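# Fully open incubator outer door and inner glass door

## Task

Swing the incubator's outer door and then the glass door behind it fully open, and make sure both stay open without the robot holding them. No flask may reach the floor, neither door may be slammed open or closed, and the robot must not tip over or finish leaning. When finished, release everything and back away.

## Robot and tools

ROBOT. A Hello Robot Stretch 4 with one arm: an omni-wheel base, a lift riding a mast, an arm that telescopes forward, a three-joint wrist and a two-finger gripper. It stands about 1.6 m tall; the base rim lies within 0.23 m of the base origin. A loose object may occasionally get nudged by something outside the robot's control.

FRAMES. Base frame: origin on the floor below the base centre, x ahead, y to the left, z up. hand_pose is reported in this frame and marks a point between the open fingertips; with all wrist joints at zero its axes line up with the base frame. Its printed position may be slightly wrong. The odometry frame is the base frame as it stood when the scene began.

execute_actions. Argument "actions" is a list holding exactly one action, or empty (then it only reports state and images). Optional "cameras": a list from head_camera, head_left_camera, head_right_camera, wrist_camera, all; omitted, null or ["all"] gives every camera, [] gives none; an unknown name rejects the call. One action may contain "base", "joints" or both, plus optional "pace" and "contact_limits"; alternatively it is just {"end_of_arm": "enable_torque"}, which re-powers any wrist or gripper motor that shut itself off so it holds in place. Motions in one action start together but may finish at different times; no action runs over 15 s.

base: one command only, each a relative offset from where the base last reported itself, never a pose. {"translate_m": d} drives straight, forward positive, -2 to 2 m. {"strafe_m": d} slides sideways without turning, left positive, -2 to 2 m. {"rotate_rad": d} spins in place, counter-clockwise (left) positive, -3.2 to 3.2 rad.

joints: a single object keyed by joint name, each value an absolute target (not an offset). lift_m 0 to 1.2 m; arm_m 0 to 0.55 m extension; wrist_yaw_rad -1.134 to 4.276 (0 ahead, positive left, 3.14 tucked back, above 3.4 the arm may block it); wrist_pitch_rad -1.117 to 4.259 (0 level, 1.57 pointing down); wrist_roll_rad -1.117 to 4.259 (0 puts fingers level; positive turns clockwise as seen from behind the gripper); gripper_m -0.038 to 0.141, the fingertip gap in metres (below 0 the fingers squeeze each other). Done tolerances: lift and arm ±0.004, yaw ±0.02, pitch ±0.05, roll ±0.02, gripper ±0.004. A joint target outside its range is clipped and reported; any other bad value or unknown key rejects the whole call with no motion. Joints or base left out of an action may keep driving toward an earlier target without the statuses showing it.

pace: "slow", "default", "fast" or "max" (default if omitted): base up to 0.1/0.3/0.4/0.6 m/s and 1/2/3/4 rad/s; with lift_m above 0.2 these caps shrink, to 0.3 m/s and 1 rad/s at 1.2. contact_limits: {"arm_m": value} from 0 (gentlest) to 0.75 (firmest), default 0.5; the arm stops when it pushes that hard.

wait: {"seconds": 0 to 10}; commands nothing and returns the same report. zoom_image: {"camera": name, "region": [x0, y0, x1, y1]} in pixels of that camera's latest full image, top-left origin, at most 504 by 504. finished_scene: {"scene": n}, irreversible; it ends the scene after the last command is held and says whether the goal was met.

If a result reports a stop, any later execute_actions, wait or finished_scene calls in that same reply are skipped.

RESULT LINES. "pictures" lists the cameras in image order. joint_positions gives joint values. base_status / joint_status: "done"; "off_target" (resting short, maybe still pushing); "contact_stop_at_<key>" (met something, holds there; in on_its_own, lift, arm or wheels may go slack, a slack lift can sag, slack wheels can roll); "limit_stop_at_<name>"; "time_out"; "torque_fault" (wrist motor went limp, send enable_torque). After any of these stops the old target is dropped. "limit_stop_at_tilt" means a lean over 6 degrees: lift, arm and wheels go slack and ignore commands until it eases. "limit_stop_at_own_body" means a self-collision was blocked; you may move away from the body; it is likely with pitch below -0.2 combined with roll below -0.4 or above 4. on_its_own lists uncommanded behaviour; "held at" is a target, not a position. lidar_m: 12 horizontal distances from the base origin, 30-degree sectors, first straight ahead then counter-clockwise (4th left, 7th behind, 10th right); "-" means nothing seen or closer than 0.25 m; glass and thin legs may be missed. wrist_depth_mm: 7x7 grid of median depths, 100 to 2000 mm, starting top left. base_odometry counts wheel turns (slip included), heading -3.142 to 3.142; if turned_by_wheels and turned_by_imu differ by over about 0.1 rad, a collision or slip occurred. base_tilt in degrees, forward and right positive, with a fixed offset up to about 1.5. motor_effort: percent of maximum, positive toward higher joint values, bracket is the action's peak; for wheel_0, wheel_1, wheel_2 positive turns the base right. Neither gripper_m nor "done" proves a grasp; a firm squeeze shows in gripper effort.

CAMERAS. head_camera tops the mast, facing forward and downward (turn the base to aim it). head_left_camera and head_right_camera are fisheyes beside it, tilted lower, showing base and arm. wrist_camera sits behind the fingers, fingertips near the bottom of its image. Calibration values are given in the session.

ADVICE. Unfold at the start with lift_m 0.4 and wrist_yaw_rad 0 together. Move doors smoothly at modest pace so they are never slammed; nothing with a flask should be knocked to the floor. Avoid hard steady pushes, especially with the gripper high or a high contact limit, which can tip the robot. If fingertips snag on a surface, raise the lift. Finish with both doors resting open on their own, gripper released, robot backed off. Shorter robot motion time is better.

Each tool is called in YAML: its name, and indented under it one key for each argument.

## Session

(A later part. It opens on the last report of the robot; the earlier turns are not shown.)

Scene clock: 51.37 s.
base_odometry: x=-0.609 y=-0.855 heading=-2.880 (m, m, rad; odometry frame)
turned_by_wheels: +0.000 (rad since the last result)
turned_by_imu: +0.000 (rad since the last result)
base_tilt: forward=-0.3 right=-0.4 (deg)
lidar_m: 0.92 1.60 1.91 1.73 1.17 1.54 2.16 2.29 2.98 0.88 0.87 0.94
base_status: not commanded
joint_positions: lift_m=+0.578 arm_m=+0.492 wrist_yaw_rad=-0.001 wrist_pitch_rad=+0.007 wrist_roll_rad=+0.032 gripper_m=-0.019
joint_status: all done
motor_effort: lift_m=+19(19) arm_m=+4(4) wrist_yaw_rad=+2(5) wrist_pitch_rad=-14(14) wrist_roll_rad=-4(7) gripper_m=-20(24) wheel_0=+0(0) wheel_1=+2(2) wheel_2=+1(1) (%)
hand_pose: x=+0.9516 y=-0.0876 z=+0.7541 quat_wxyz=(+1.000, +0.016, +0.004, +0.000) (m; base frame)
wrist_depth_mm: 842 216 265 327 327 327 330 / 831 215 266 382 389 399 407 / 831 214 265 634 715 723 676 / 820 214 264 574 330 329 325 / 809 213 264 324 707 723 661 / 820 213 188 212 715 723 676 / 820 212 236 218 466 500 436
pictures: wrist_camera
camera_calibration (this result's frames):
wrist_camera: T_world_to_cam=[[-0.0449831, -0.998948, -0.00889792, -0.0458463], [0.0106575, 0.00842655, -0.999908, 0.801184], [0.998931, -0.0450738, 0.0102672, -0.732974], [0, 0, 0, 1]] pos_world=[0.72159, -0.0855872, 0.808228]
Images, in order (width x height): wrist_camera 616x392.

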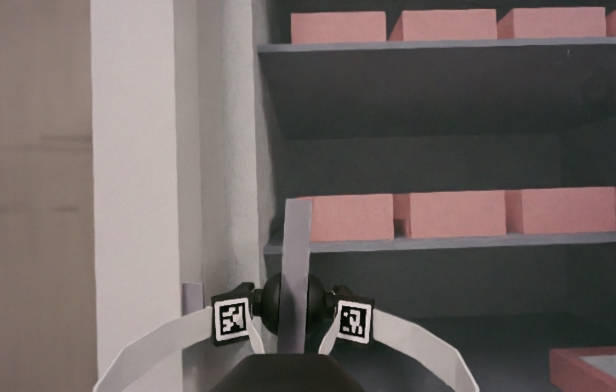

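execute_actions:
  actions:
    - {"joints": {"arm_m": 0.372}, "base": {"strafe_m": -0.017}, "pace": "slow"}
  cameras: []

execute_actions:
  actions:
    - {"joints": {"arm_m": 0.262}, "base": {"strafe_m": -0.042}, "pace": "slow"}
  cameras: ["wrist_camera"]

execute_actions:
  actions:
    - {"joints": {"arm_m": 0.155, "wrist_yaw_rad": 0.1}, "base": {"strafe_m": -0.093}, "pace": "slow"}
  cameras: ["head_camera", "wrist_camera"]

Scene clock: 54.37 s.
base_odometry: x=-0.614 y=-0.839 heading=-2.880 (m, m, rad; odometry frame)
turned_by_wheels: +0.000 (rad since the last result)
turned_by_imu: +0.000 (rad since the last result)
base_tilt: forward=-0.3 right=-0.4 (deg)
lidar_m: 0.91 1.61 1.92 1.73 1.20 1.57 2.17 2.32 2.96 0.88 0.87 0.97
base_status: done
joint_positions: lift_m=+0.578 arm_m=+0.373 wrist_yaw_rad=-0.001 wrist_pitch_rad=+0.007 wrist_roll_rad=+0.032 gripper_m=-0.019
joint_status: all done
motor_effort: lift_m=+19(19) arm_m=-6(9) wrist_yaw_rad=+3(24) wrist_pitch_rad=-15(16) wrist_roll_rad=-3(4) gripper_m=-22(21) wheel_0=+1(8) wheel_1=+0(7) wheel_2=+1(6) (%)
hand_pose: x=+0.8324 y=-0.0878 z=+0.7540 quat_wxyz=(+1.000, +0.016, +0.004, -0.001) (m; base frame)
wrist_depth_mm: 931 960 387 640 647 647 621 / 946 960 384 445 449 452 452 / 946 946 387 707 750 798 654 / 946 946 384 842 496 445 455 / 931 931 387 445 831 842 661 / 946 931 187 206 778 768 640 / 931 157 330 218 462 473 442
pictures: none
No camera images: the call's "cameras" was empty. Leave "cameras" out to get every camera's image.

Scene clock: 56.73 s.
base_odometry: x=-0.625 y=-0.798 heading=-2.880 (m, m, rad; odometry frame)
turned_by_wheels: +0.000 (rad since the last result)
turned_by_imu: +0.000 (rad since the last result)
base_tilt: forward=-0.2 right=-0.3 (deg)
lidar_m: 0.91 1.61 2.00 1.73 1.22 1.62 2.18 2.31 2.92 0.83 0.81 0.94
base_status: done
joint_positions: lift_m=+0.578 arm_m=+0.263 wrist_yaw_rad=-0.001 wrist_pitch_rad=+0.007 wrist_roll_rad=+0.031 gripper_m=-0.019
joint_status: all done
motor_effort: lift_m=+19(19) arm_m=-6(7) wrist_yaw_rad=+2(37) wrist_pitch_rad=-14(15) wrist_roll_rad=-1(1) gripper_m=-22(20) wheel_0=+1(14) wheel_1=+1(0) wheel_2=+2(8) (%)
hand_pose: x=+0.7225 y=-0.0876 z=+0.7541 quat_wxyz=(+1.000, +0.016, +0.004, +0.000) (m; base frame)
wrist_depth_mm: 1060 1060 496 640 647 647 585 / 1060 1078 496 778 798 778 564 / 1060 1060 496 723 750 759 597 / 1060 1060 492 946 946 554 559 / 1042 1060 492 521 960 917 621 / 1042 1042 190 205 715 634 580 / 1060 157 449 221 544 554 574
pictures: wrist_camera
camera_calibration (this result's frames):
wrist_camera: T_world_to_cam=[[-0.044879, -0.998962, -0.0078581, -0.0569861], [0.010453, 0.00739602, -0.999918, 0.803632], [0.998938, -0.0449575, 0.0101102, -0.503958], [0, 0, 0, 1]] pos_world=[0.492465, -0.0855273, 0.808214]
Images, in order (width x height): wrist_camera 616x392.

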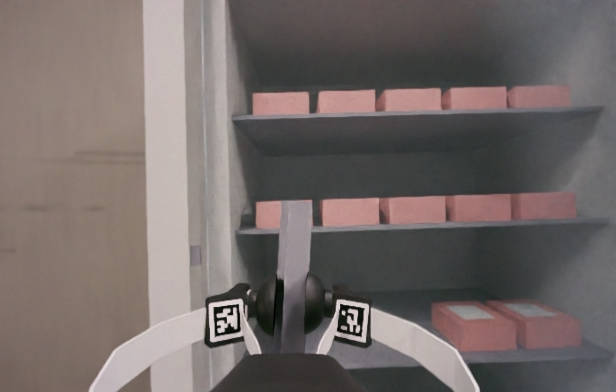

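Scene clock: 59.10 s.
base_odometry: x=-0.649 y=-0.709 heading=-2.880 (m, m, rad; odometry frame)
turned_by_wheels: +0.000 (rad since the last result)
turned_by_imu: +0.000 (rad since the last result)
base_tilt: forward=-0.3 right=-0.3 (deg)
lidar_m: 0.89 1.59 2.07 1.75 1.31 1.82 2.19 2.32 2.81 2.73 0.72 0.86
base_status: done
joint_positions: lift_m=+0.578 arm_m=+0.156 wrist_yaw_rad=+0.099 wrist_pitch_rad=+0.007 wrist_roll_rad=+0.031 gripper_m=-0.019
joint_status: all done
motor_effort: lift_m=+19(19) arm_m=-7(8) wrist_yaw_rad=+2(36) wrist_pitch_rad=-15(14) wrist_roll_rad=-1(1) gripper_m=-21(23) wheel_0=+1(10) wheel_1=-2(11) wheel_2=+1(4) (%)
hand_pose: x=+0.6228 y=-0.0584 z=+0.7540 quat_wxyz=(+0.999, +0.015, +0.004, +0.050) (m; base frame)
wrist_depth_mm: 1255 1229 609 634 647 661 564 / 1255 1229 615 931 878 820 569 / 1255 1205 609 715 750 759 569 / 1281 1205 609 1042 1008 627 574 / 1255 1205 603 991 1008 917 580 / 1229 1229 190 205 668 634 580 / 1229 156 564 218 842 741 580
pictures: head_camera, wrist_camera
camera_calibration (this result's frames):
wrist_camera: T_world_to_cam=[[0.0549334, -0.998461, -0.00766597, -0.0945791], [0.00953132, 0.00820158, -0.999921, 0.805038], [0.998445, 0.054856, 0.00996719, -0.396845], [0, 0, 0, 1]] pos_world=[0.39375, -0.0792668, 0.808205]
Images, in order (width x height): head_camera 420x560, wrist_camera 616x392.

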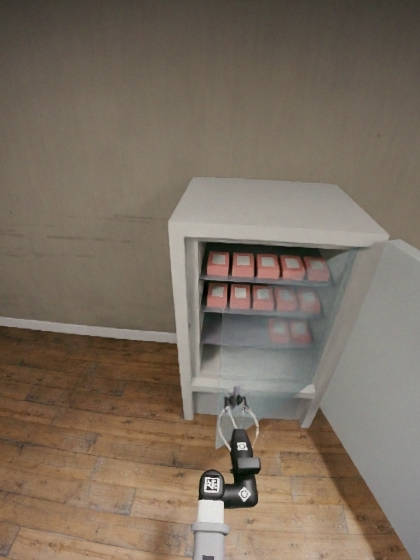

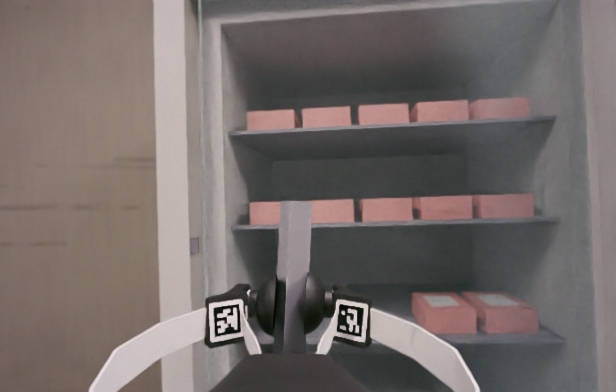

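execute_actions:
  actions:
    - {"joints": {"gripper_m": 0.045}}
  cameras: []

execute_actions:
  actions:
    - {"joints": {"arm_m": 0.06}, "pace": "fast"}
  cameras: []

execute_actions:
  actions:
    - {"base": {"strafe_m": 0.2}, "joints": {"wrist_yaw_rad": 0, "gripper_m": 0.0, "lift_m": 0.50}, "pace": "fast"}
  cameras: ["head_camera", "wrist_camera"]

Scene clock: 60.80 s.
base_odometry: x=-0.649 y=-0.709 heading=-2.880 (m, m, rad; odometry frame)
turned_by_wheels: +0.000 (rad since the last result)
turned_by_imu: +0.000 (rad since the last result)
base_tilt: forward=-0.3 right=-0.3 (deg)
lidar_m: 0.90 1.61 2.06 1.72 1.29 1.77 2.19 2.32 2.82 2.72 0.74 0.84
base_status: not commanded
joint_positions: lift_m=+0.578 arm_m=+0.156 wrist_yaw_rad=+0.100 wrist_pitch_rad=+0.005 wrist_roll_rad=+0.031 gripper_m=+0.045
joint_status: all done
motor_effort: lift_m=+19(19) arm_m=-6(7) wrist_yaw_rad=-1(8) wrist_pitch_rad=-8(15) wrist_roll_rad=+1(1) gripper_m=-3(25) wheel_0=+2(1) wheel_1=-2(2) wheel_2=+1(1) (%)
hand_pose: x=+0.6227 y=-0.0581 z=+0.7547 quat_wxyz=(+0.999, +0.015, +0.003, +0.050) (m; base frame)
wrist_depth_mm: 1281 1255 609 627 640 647 564 / 1281 1255 615 931 866 809 574 / 1255 1229 609 691 741 732 569 / 1255 1205 609 1025 1025 768 569 / 1255 1205 609 1025 1025 931 580 / 1255 1205 195 236 661 647 585 / 1229 1205 585 229 842 798 580
pictures: none
No camera images: the call's "cameras" was empty. Leave "cameras" out to get every camera's image.

Scene clock: 61.87 s.
base_odometry: x=-0.649 y=-0.709 heading=-2.880 (m, m, rad; odometry frame)
turned_by_wheels: +0.000 (rad since the last result)
turned_by_imu: +0.000 (rad since the last result)
base_tilt: forward=-0.2 right=-0.3 (deg)
lidar_m: 0.61 1.59 2.08 1.74 1.28 1.79 2.18 2.32 2.82 2.71 0.73 0.83
base_status: not commanded
joint_positions: lift_m=+0.578 arm_m=+0.061 wrist_yaw_rad=+0.100 wrist_pitch_rad=+0.005 wrist_roll_rad=+0.031 gripper_m=+0.045
joint_status: all done
motor_effort: lift_m=+19(19) arm_m=-6(6) wrist_yaw_rad=+0(1) wrist_pitch_rad=-8(9) wrist_roll_rad=+0(1) gripper_m=-5(4) wheel_0=+1(2) wheel_1=-2(2) wheel_2=+1(1) (%)
hand_pose: x=+0.5277 y=-0.0582 z=+0.7547 quat_wxyz=(+0.999, +0.015, +0.003, +0.050) (m; base frame)
wrist_depth_mm: 1336 1366 668 691 683 676 627 / 1366 1336 707 931 946 809 627 / 1336 1336 699 831 866 741 634 / 1336 1308 707 1138 1098 768 634 / 1366 1308 707 1160 1098 917 634 / 1336 1336 195 741 723 723 634 / 1336 1308 661 946 904 866 634
pictures: none
No camera images: the call's "cameras" was empty. Leave "cameras" out to get every camera's image.

Scene clock: 63.47 s.
base_odometry: x=-0.597 y=-0.902 heading=-2.880 (m, m, rad; odometry frame)
turned_by_wheels: +0.000 (rad since the last result)
turned_by_imu: -0.001 (rad since the last result)
base_tilt: forward=-0.3 right=-0.3 (deg)
lidar_m: 0.92 1.61 1.87 1.69 1.12 1.51 2.17 2.31 3.02 0.94 0.93 0.68
base_status: done
joint_positions: lift_m=+0.500 arm_m=+0.061 wrist_yaw_rad=+0.000 wrist_pitch_rad=+0.005 wrist_roll_rad=+0.031 gripper_m=+0.000
joint_status: all done
motor_effort: lift_m=+16(17) arm_m=-6(6) wrist_yaw_rad=+0(2) wrist_pitch_rad=-8(8) wrist_roll_rad=+1(1) gripper_m=-7(4) wheel_0=+1(11) wheel_1=+0(13) wheel_2=+1(1) (%)
hand_pose: x=+0.5204 y=-0.0874 z=+0.6770 quat_wxyz=(+1.000, +0.015, +0.002, +0.000) (m; base frame)
wrist_depth_mm: 1255 1281 1281 715 809 809 723 / 1281 1255 1281 741 991 798 750 / 1281 1308 1308 842 1138 904 750 / 1255 1255 1281 732 1160 891 759 / 1255 1255 1255 809 1138 788 750 / 1308 1255 192 204 1160 1060 768 / 1255 1255 1255 185 430 768 715
pictures: head_camera, wrist_camera
camera_calibration (this result's frames):
wrist_camera: T_world_to_cam=[[-0.0442746, -0.998992, -0.00742667, -0.0671003], [0.0127496, 0.00686834, -0.999895, 0.727451], [0.998938, -0.0443647, 0.0124326, -0.302856], [0, 0, 0, 1]] pos_world=[0.290289, -0.0854652, 0.730642]
Images, in order (width x height): head_camera 420x560, wrist_camera 616x392.

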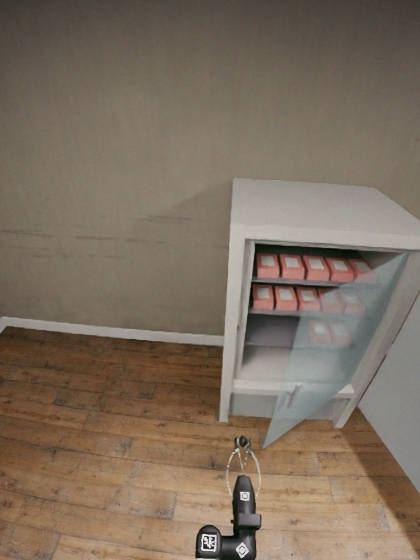

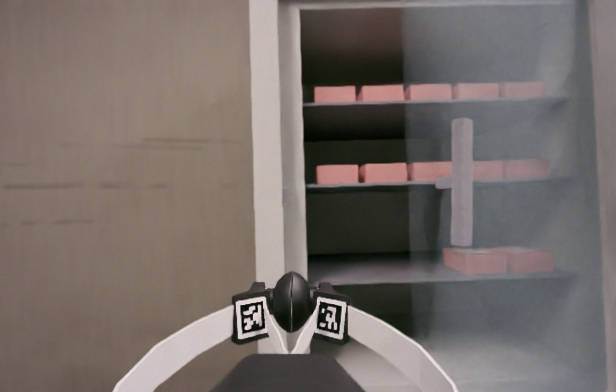

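execute_actions:
  actions:
    - {"joints": {"arm_m": 0.32}, "pace": "fast", "contact_limits": {"arm_m": 0.2}}
  cameras: []

execute_actions:
  actions:
    - {"base": {"strafe_m": -0.53}, "joints": {"arm_m": 0.10}, "pace": "slow"}
  cameras: ["head_camera", "wrist_camera"]

Scene clock: 65.40 s.
base_odometry: x=-0.597 y=-0.902 heading=-2.880 (m, m, rad; odometry frame)
turned_by_wheels: +0.000 (rad since the last result)
turned_by_imu: +0.000 (rad since the last result)
base_tilt: forward=-0.2 right=-0.3 (deg)
lidar_m: 0.92 1.61 1.85 1.70 1.13 1.52 2.17 2.30 3.02 0.95 0.91 0.69
base_status: not commanded
joint_positions: lift_m=+0.500 arm_m=+0.319 wrist_yaw_rad=+0.000 wrist_pitch_rad=+0.005 wrist_roll_rad=+0.031 gripper_m=+0.000
joint_status: all done
motor_effort: lift_m=+16(16) arm_m=+6(5) wrist_yaw_rad=-1(1) wrist_pitch_rad=-7(8) wrist_roll_rad=+0(0) gripper_m=-6(6) wheel_0=+1(2) wheel_1=+1(1) wheel_2=+1(1) (%)
contact_limits: arm_m 0.2
hand_pose: x=+0.7783 y=-0.0874 z=+0.6771 quat_wxyz=(+1.000, +0.015, +0.002, +0.000) (m; base frame)
wrist_depth_mm: 1008 991 1025 480 508 508 508 / 1008 1008 1008 449 621 640 647 / 1008 1008 1008 442 878 521 512 / 1008 1025 991 442 891 904 759 / 1008 1008 1008 439 878 904 723 / 991 991 191 204 535 574 500 / 991 1008 691 184 424 768 715
pictures: none
No camera images: the call's "cameras" was empty. Leave "cameras" out to get every camera's image.

Scene clock: 71.83 s.
base_odometry: x=-0.734 y=-0.390 heading=-2.880 (m, m, rad; odometry frame)
turned_by_wheels: +0.000 (rad since the last result)
turned_by_imu: +0.002 (rad since the last result)
base_tilt: forward=-0.2 right=-0.3 (deg)
lidar_m: 0.82 0.95 2.25 1.92 1.63 2.26 2.20 2.32 2.48 2.39 0.42 0.45
base_status: done
joint_positions: lift_m=+0.500 arm_m=+0.101 wrist_yaw_rad=+0.000 wrist_pitch_rad=+0.005 wrist_roll_rad=+0.030 gripper_m=+0.000
joint_status: all done
motor_effort: lift_m=+16(16) arm_m=-6(9) wrist_yaw_rad=-2(18) wrist_pitch_rad=-8(8) wrist_roll_rad=+0(0) gripper_m=-6(11) wheel_0=+1(17) wheel_1=-2(4) wheel_2=+1(3) (%)
hand_pose: x=+0.5605 y=-0.0874 z=+0.6770 quat_wxyz=(+1.000, +0.015, +0.002, +0.000) (m; base frame)
wrist_depth_mm: 707 768 778 647 439 315 257 / 707 715 741 683 442 317 263 / 750 976 1098 842 442 319 - / 707 917 1098 676 445 320 262 / 741 1025 1078 699 449 320 262 / 699 960 191 204 427 320 263 / 723 768 741 184 278 322 263
pictures: head_camera, wrist_camera
camera_calibration (this result's frames):
wrist_camera: T_world_to_cam=[[-0.0440915, -0.999002, -0.00715802, -0.0655589], [0.0127534, 0.00660156, -0.999897, 0.726917], [0.998946, -0.0441782, 0.0124496, -0.342887], [0, 0, 0, 1]] pos_world=[0.330365, -0.0854404, 0.730642]
Images, in order (width x height): head_camera 420x560, wrist_camera 616x392.

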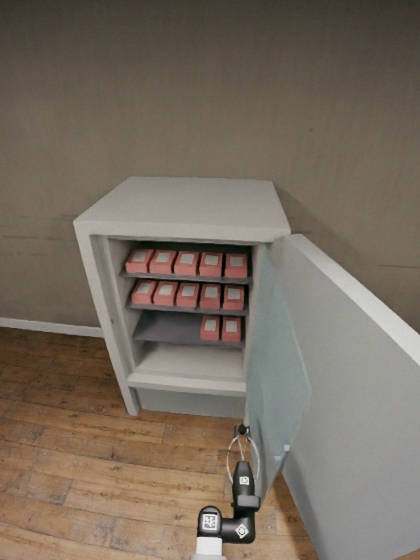

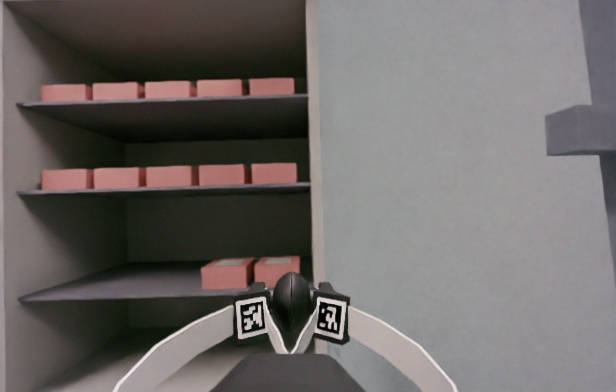

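execute_actions:
  actions:
    - {"base": {"strafe_m": -0.045}, "pace": "slow"}
  cameras: ["head_camera", "wrist_camera"]

Scene clock: 73.73 s.
base_odometry: x=-0.746 y=-0.347 heading=-2.880 (m, m, rad; odometry frame)
turned_by_wheels: +0.000 (rad since the last result)
turned_by_imu: +0.000 (rad since the last result)
base_tilt: forward=-0.3 right=-0.4 (deg)
lidar_m: 0.74 0.95 2.24 1.92 1.66 2.26 2.22 2.33 2.45 2.35 0.37 0.43
base_status: done
joint_positions: lift_m=+0.500 arm_m=+0.101 wrist_yaw_rad=+0.000 wrist_pitch_rad=+0.005 wrist_roll_rad=+0.030 gripper_m=+0.000
joint_status: not commanded
motor_effort: lift_m=+16(16) arm_m=-6(6) wrist_yaw_rad=-1(6) wrist_pitch_rad=-8(8) wrist_roll_rad=+1(1) gripper_m=-6(6) wheel_0=+2(1) wheel_1=-2(4) wheel_2=+0(0) (%)
hand_pose: x=+0.5605 y=-0.0873 z=+0.6770 quat_wxyz=(+1.000, +0.015, +0.002, +0.000) (m; base frame)
wrist_depth_mm: 741 759 768 591 366 262 215 / 750 732 723 591 368 264 216 / 778 1042 1078 591 368 264 220 / 732 917 1098 647 370 267 217 / 809 1078 1118 640 373 266 218 / 750 1042 191 204 353 267 219 / 759 768 741 184 243 270 219
pictures: head_camera, wrist_camera
camera_calibration (this result's frames):
wrist_camera: T_world_to_cam=[[-0.0439545, -0.999008, -0.00715811, -0.0655982], [0.0127525, 0.00660339, -0.999897, 0.726918], [0.998952, -0.0440413, 0.0124496, -0.342842], [0, 0, 0, 1]] pos_world=[0.330329, -0.0854324, 0.730642]
Images, in order (width x height): head_camera 420x560, wrist_camera 616x392.

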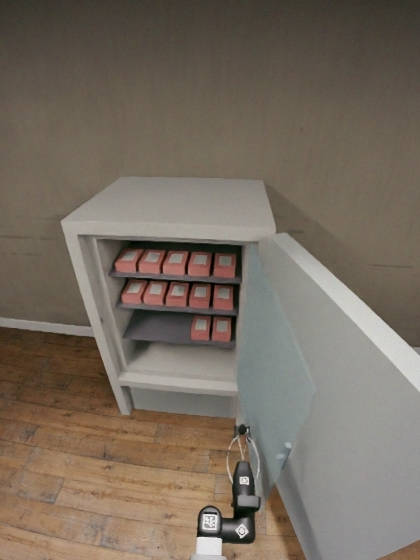

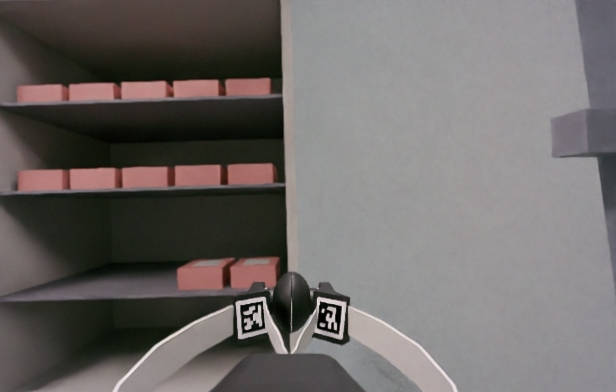

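execute_actions:
  actions:
    - {"joints": {"wrist_yaw_rad": -0.1}, "pace": "slow"}
  cameras: ["head_camera"]

Scene clock: 74.53 s.
base_odometry: x=-0.746 y=-0.347 heading=-2.880 (m, m, rad; odometry frame)
turned_by_wheels: +0.000 (rad since the last result)
turned_by_imu: +0.000 (rad since the last result)
base_tilt: forward=-0.3 right=-0.3 (deg)
lidar_m: 0.76 0.96 2.26 1.92 1.65 2.24 2.22 2.34 2.43 2.34 0.40 0.43
base_status: not commanded
joint_positions: lift_m=+0.500 arm_m=+0.101 wrist_yaw_rad=-0.100 wrist_pitch_rad=+0.005 wrist_roll_rad=+0.030 gripper_m=+0.000
joint_status: all done
motor_effort: lift_m=+16(16) arm_m=-6(6) wrist_yaw_rad=-1(3) wrist_pitch_rad=-8(8) wrist_roll_rad=+0(1) gripper_m=-6(6) wheel_0=+2(2) wheel_1=-2(2) wheel_2=+0(0) (%)
hand_pose: x=+0.5503 y=-0.1157 z=+0.6770 quat_wxyz=(+0.999, +0.015, +0.002, -0.050) (m; base frame)
wrist_depth_mm: 750 768 732 469 319 133 194 / 683 707 723 473 317 134 192 / 878 1025 917 473 319 118 119 / 778 917 1060 477 320 241 116 / 904 1060 1078 480 322 241 115 / 842 1042 191 204 307 242 113 / 831 778 707 184 224 243 203
pictures: head_camera
Images, in order (width x height): head_camera 420x560.

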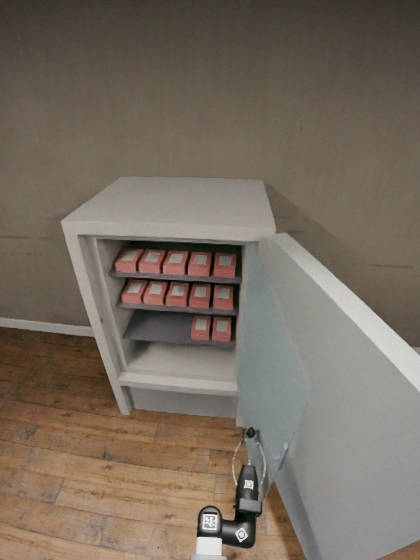

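execute_actions:
  actions:
    - {"joints": {"wrist_yaw_rad": -0.16}, "pace": "slow"}
  cameras: ["head_camera"]

Scene clock: 75.23 s.
base_odometry: x=-0.746 y=-0.347 heading=-2.879 (m, m, rad; odometry frame)
turned_by_wheels: +0.000 (rad since the last result)
turned_by_imu: +0.000 (rad since the last result)
base_tilt: forward=-0.2 right=-0.3 (deg)
lidar_m: 0.74 0.95 2.26 1.94 1.66 2.26 2.22 2.34 2.42 2.34 0.39 0.45
base_status: not commanded
joint_positions: lift_m=+0.500 arm_m=+0.101 wrist_yaw_rad=-0.159 wrist_pitch_rad=+0.005 wrist_roll_rad=+0.030 gripper_m=+0.000
joint_status: all done
motor_effort: lift_m=+16(16) arm_m=-6(6) wrist_yaw_rad=-3(21) wrist_pitch_rad=-8(8) wrist_roll_rad=+1(1) gripper_m=-6(5) wheel_0=+2(2) wheel_1=-2(2) wheel_2=+1(1) (%)
hand_pose: x=+0.5430 y=-0.1320 z=+0.6770 quat_wxyz=(+0.997, +0.015, +0.001, -0.079) (m; base frame)
wrist_depth_mm: 759 768 661 421 297 146 193 / 691 707 647 424 297 140 194 / 946 1042 820 421 297 132 191 / 768 917 691 424 298 142 189 / 991 1025 691 427 300 231 187 / 891 1025 192 205 289 231 187 / 842 759 634 184 216 231 195
pictures: head_camera
Images, in order (width x height): head_camera 420x560.

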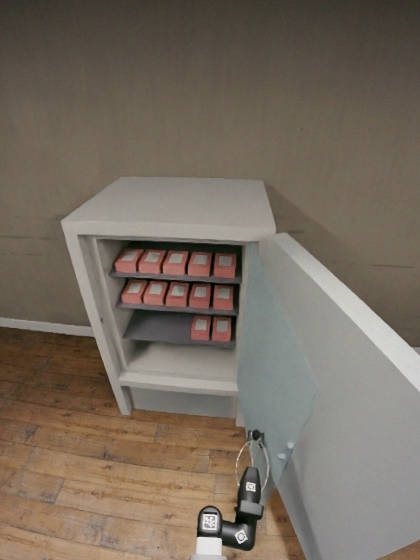

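execute_actions:
  actions:
    - {"joints": {"wrist_yaw_rad": -0.185}, "pace": "slow"}
  cameras: ["head_camera"]

Scene clock: 75.83 s.
base_odometry: x=-0.746 y=-0.347 heading=-2.879 (m, m, rad; odometry frame)
turned_by_wheels: +0.000 (rad since the last result)
turned_by_imu: +0.000 (rad since the last result)
base_tilt: forward=-0.3 right=-0.3 (deg)
lidar_m: 0.75 0.94 2.25 1.92 1.67 2.25 2.21 2.33 2.43 2.34 0.38 0.42
base_status: not commanded
joint_positions: lift_m=+0.500 arm_m=+0.101 wrist_yaw_rad=-0.178 wrist_pitch_rad=+0.005 wrist_roll_rad=+0.030 gripper_m=+0.000
joint_status: all done
on_its_own: wrist_yaw_rad is at rest, and its effort (-20) is outside its rest range (-13 to +13)
motor_effort: lift_m=+16(16) arm_m=-6(6) wrist_yaw_rad=-20(16) wrist_pitch_rad=-7(8) wrist_roll_rad=+1(1) gripper_m=-6(7) wheel_0=+3(2) wheel_1=-2(2) wheel_2=+2(2) (%)
hand_pose: x=+0.5404 y=-0.1371 z=+0.6770 quat_wxyz=(+0.996, +0.015, +0.001, -0.089) (m; base frame)
wrist_depth_mm: 750 768 654 413 294 151 193 / 691 707 647 413 293 145 193 / 991 1042 647 415 294 135 194 / 759 917 647 415 296 141 193 / 991 1025 647 418 297 141 189 / 917 1025 195 204 285 229 192 / 831 715 715 359 264 230 195
pictures: head_camera
Images, in order (width x height): head_camera 420x560.

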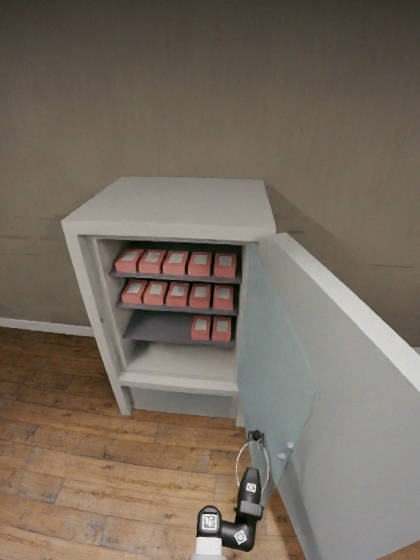

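At the stop. Moving clear.

execute_actions:
  actions:
    - {"base": {"translate_m": -0.35}, "joints": {"wrist_yaw_rad": 0.05, "arm_m": 0.0}, "pace": "fast"}
  cameras: ["head_camera"]

Scene clock: 78.27 s.
base_odometry: x=-0.408 y=-0.256 heading=-2.879 (m, m, rad; odometry frame)
turned_by_wheels: +0.000 (rad since the last result)
turned_by_imu: +0.001 (rad since the last result)
base_tilt: forward=-0.4 right=-0.4 (deg)
lidar_m: 0.80 1.34 2.46 1.59 1.63 1.90 1.85 1.96 2.39 2.33 2.46 0.66
base_status: done
joint_positions: lift_m=+0.500 arm_m=+0.001 wrist_yaw_rad=+0.050 wrist_pitch_rad=+0.005 wrist_roll_rad=+0.030 gripper_m=+0.000
joint_status: all done
motor_effort: lift_m=+16(16) arm_m=-6(7) wrist_yaw_rad=+1(15) wrist_pitch_rad=-7(8) wrist_roll_rad=+1(0) gripper_m=-6(7) wheel_0=+0(4) wheel_1=+0(4) wheel_2=+0(13) (%)
hand_pose: x=+0.4644 y=-0.0729 z=+0.6770 quat_wxyz=(+1.000, +0.015, +0.003, +0.025) (m; base frame)
wrist_depth_mm: 1756 1756 1661 1708 654 459 366 / 1708 1118 1138 1078 661 462 364 / 1708 1118 1537 1098 668 462 368 / 1708 1160 1537 1160 634 469 368 / 1756 1118 1537 1160 676 469 370 / 1708 1138 192 204 640 469 373 / 1708 1060 1042 184 368 473 373
pictures: head_camera
Images, in order (width x height): head_camera 420x560.

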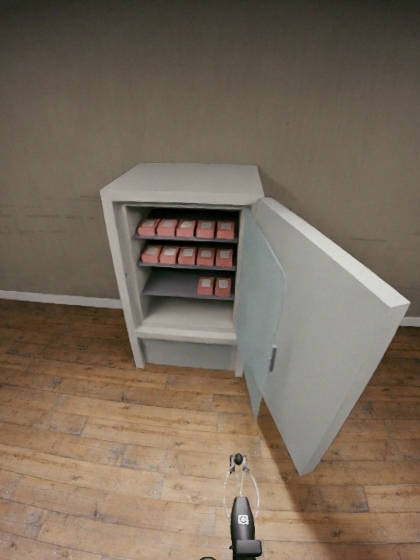

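finished_scene:
  scene: 2

The scene is finished: the task was done.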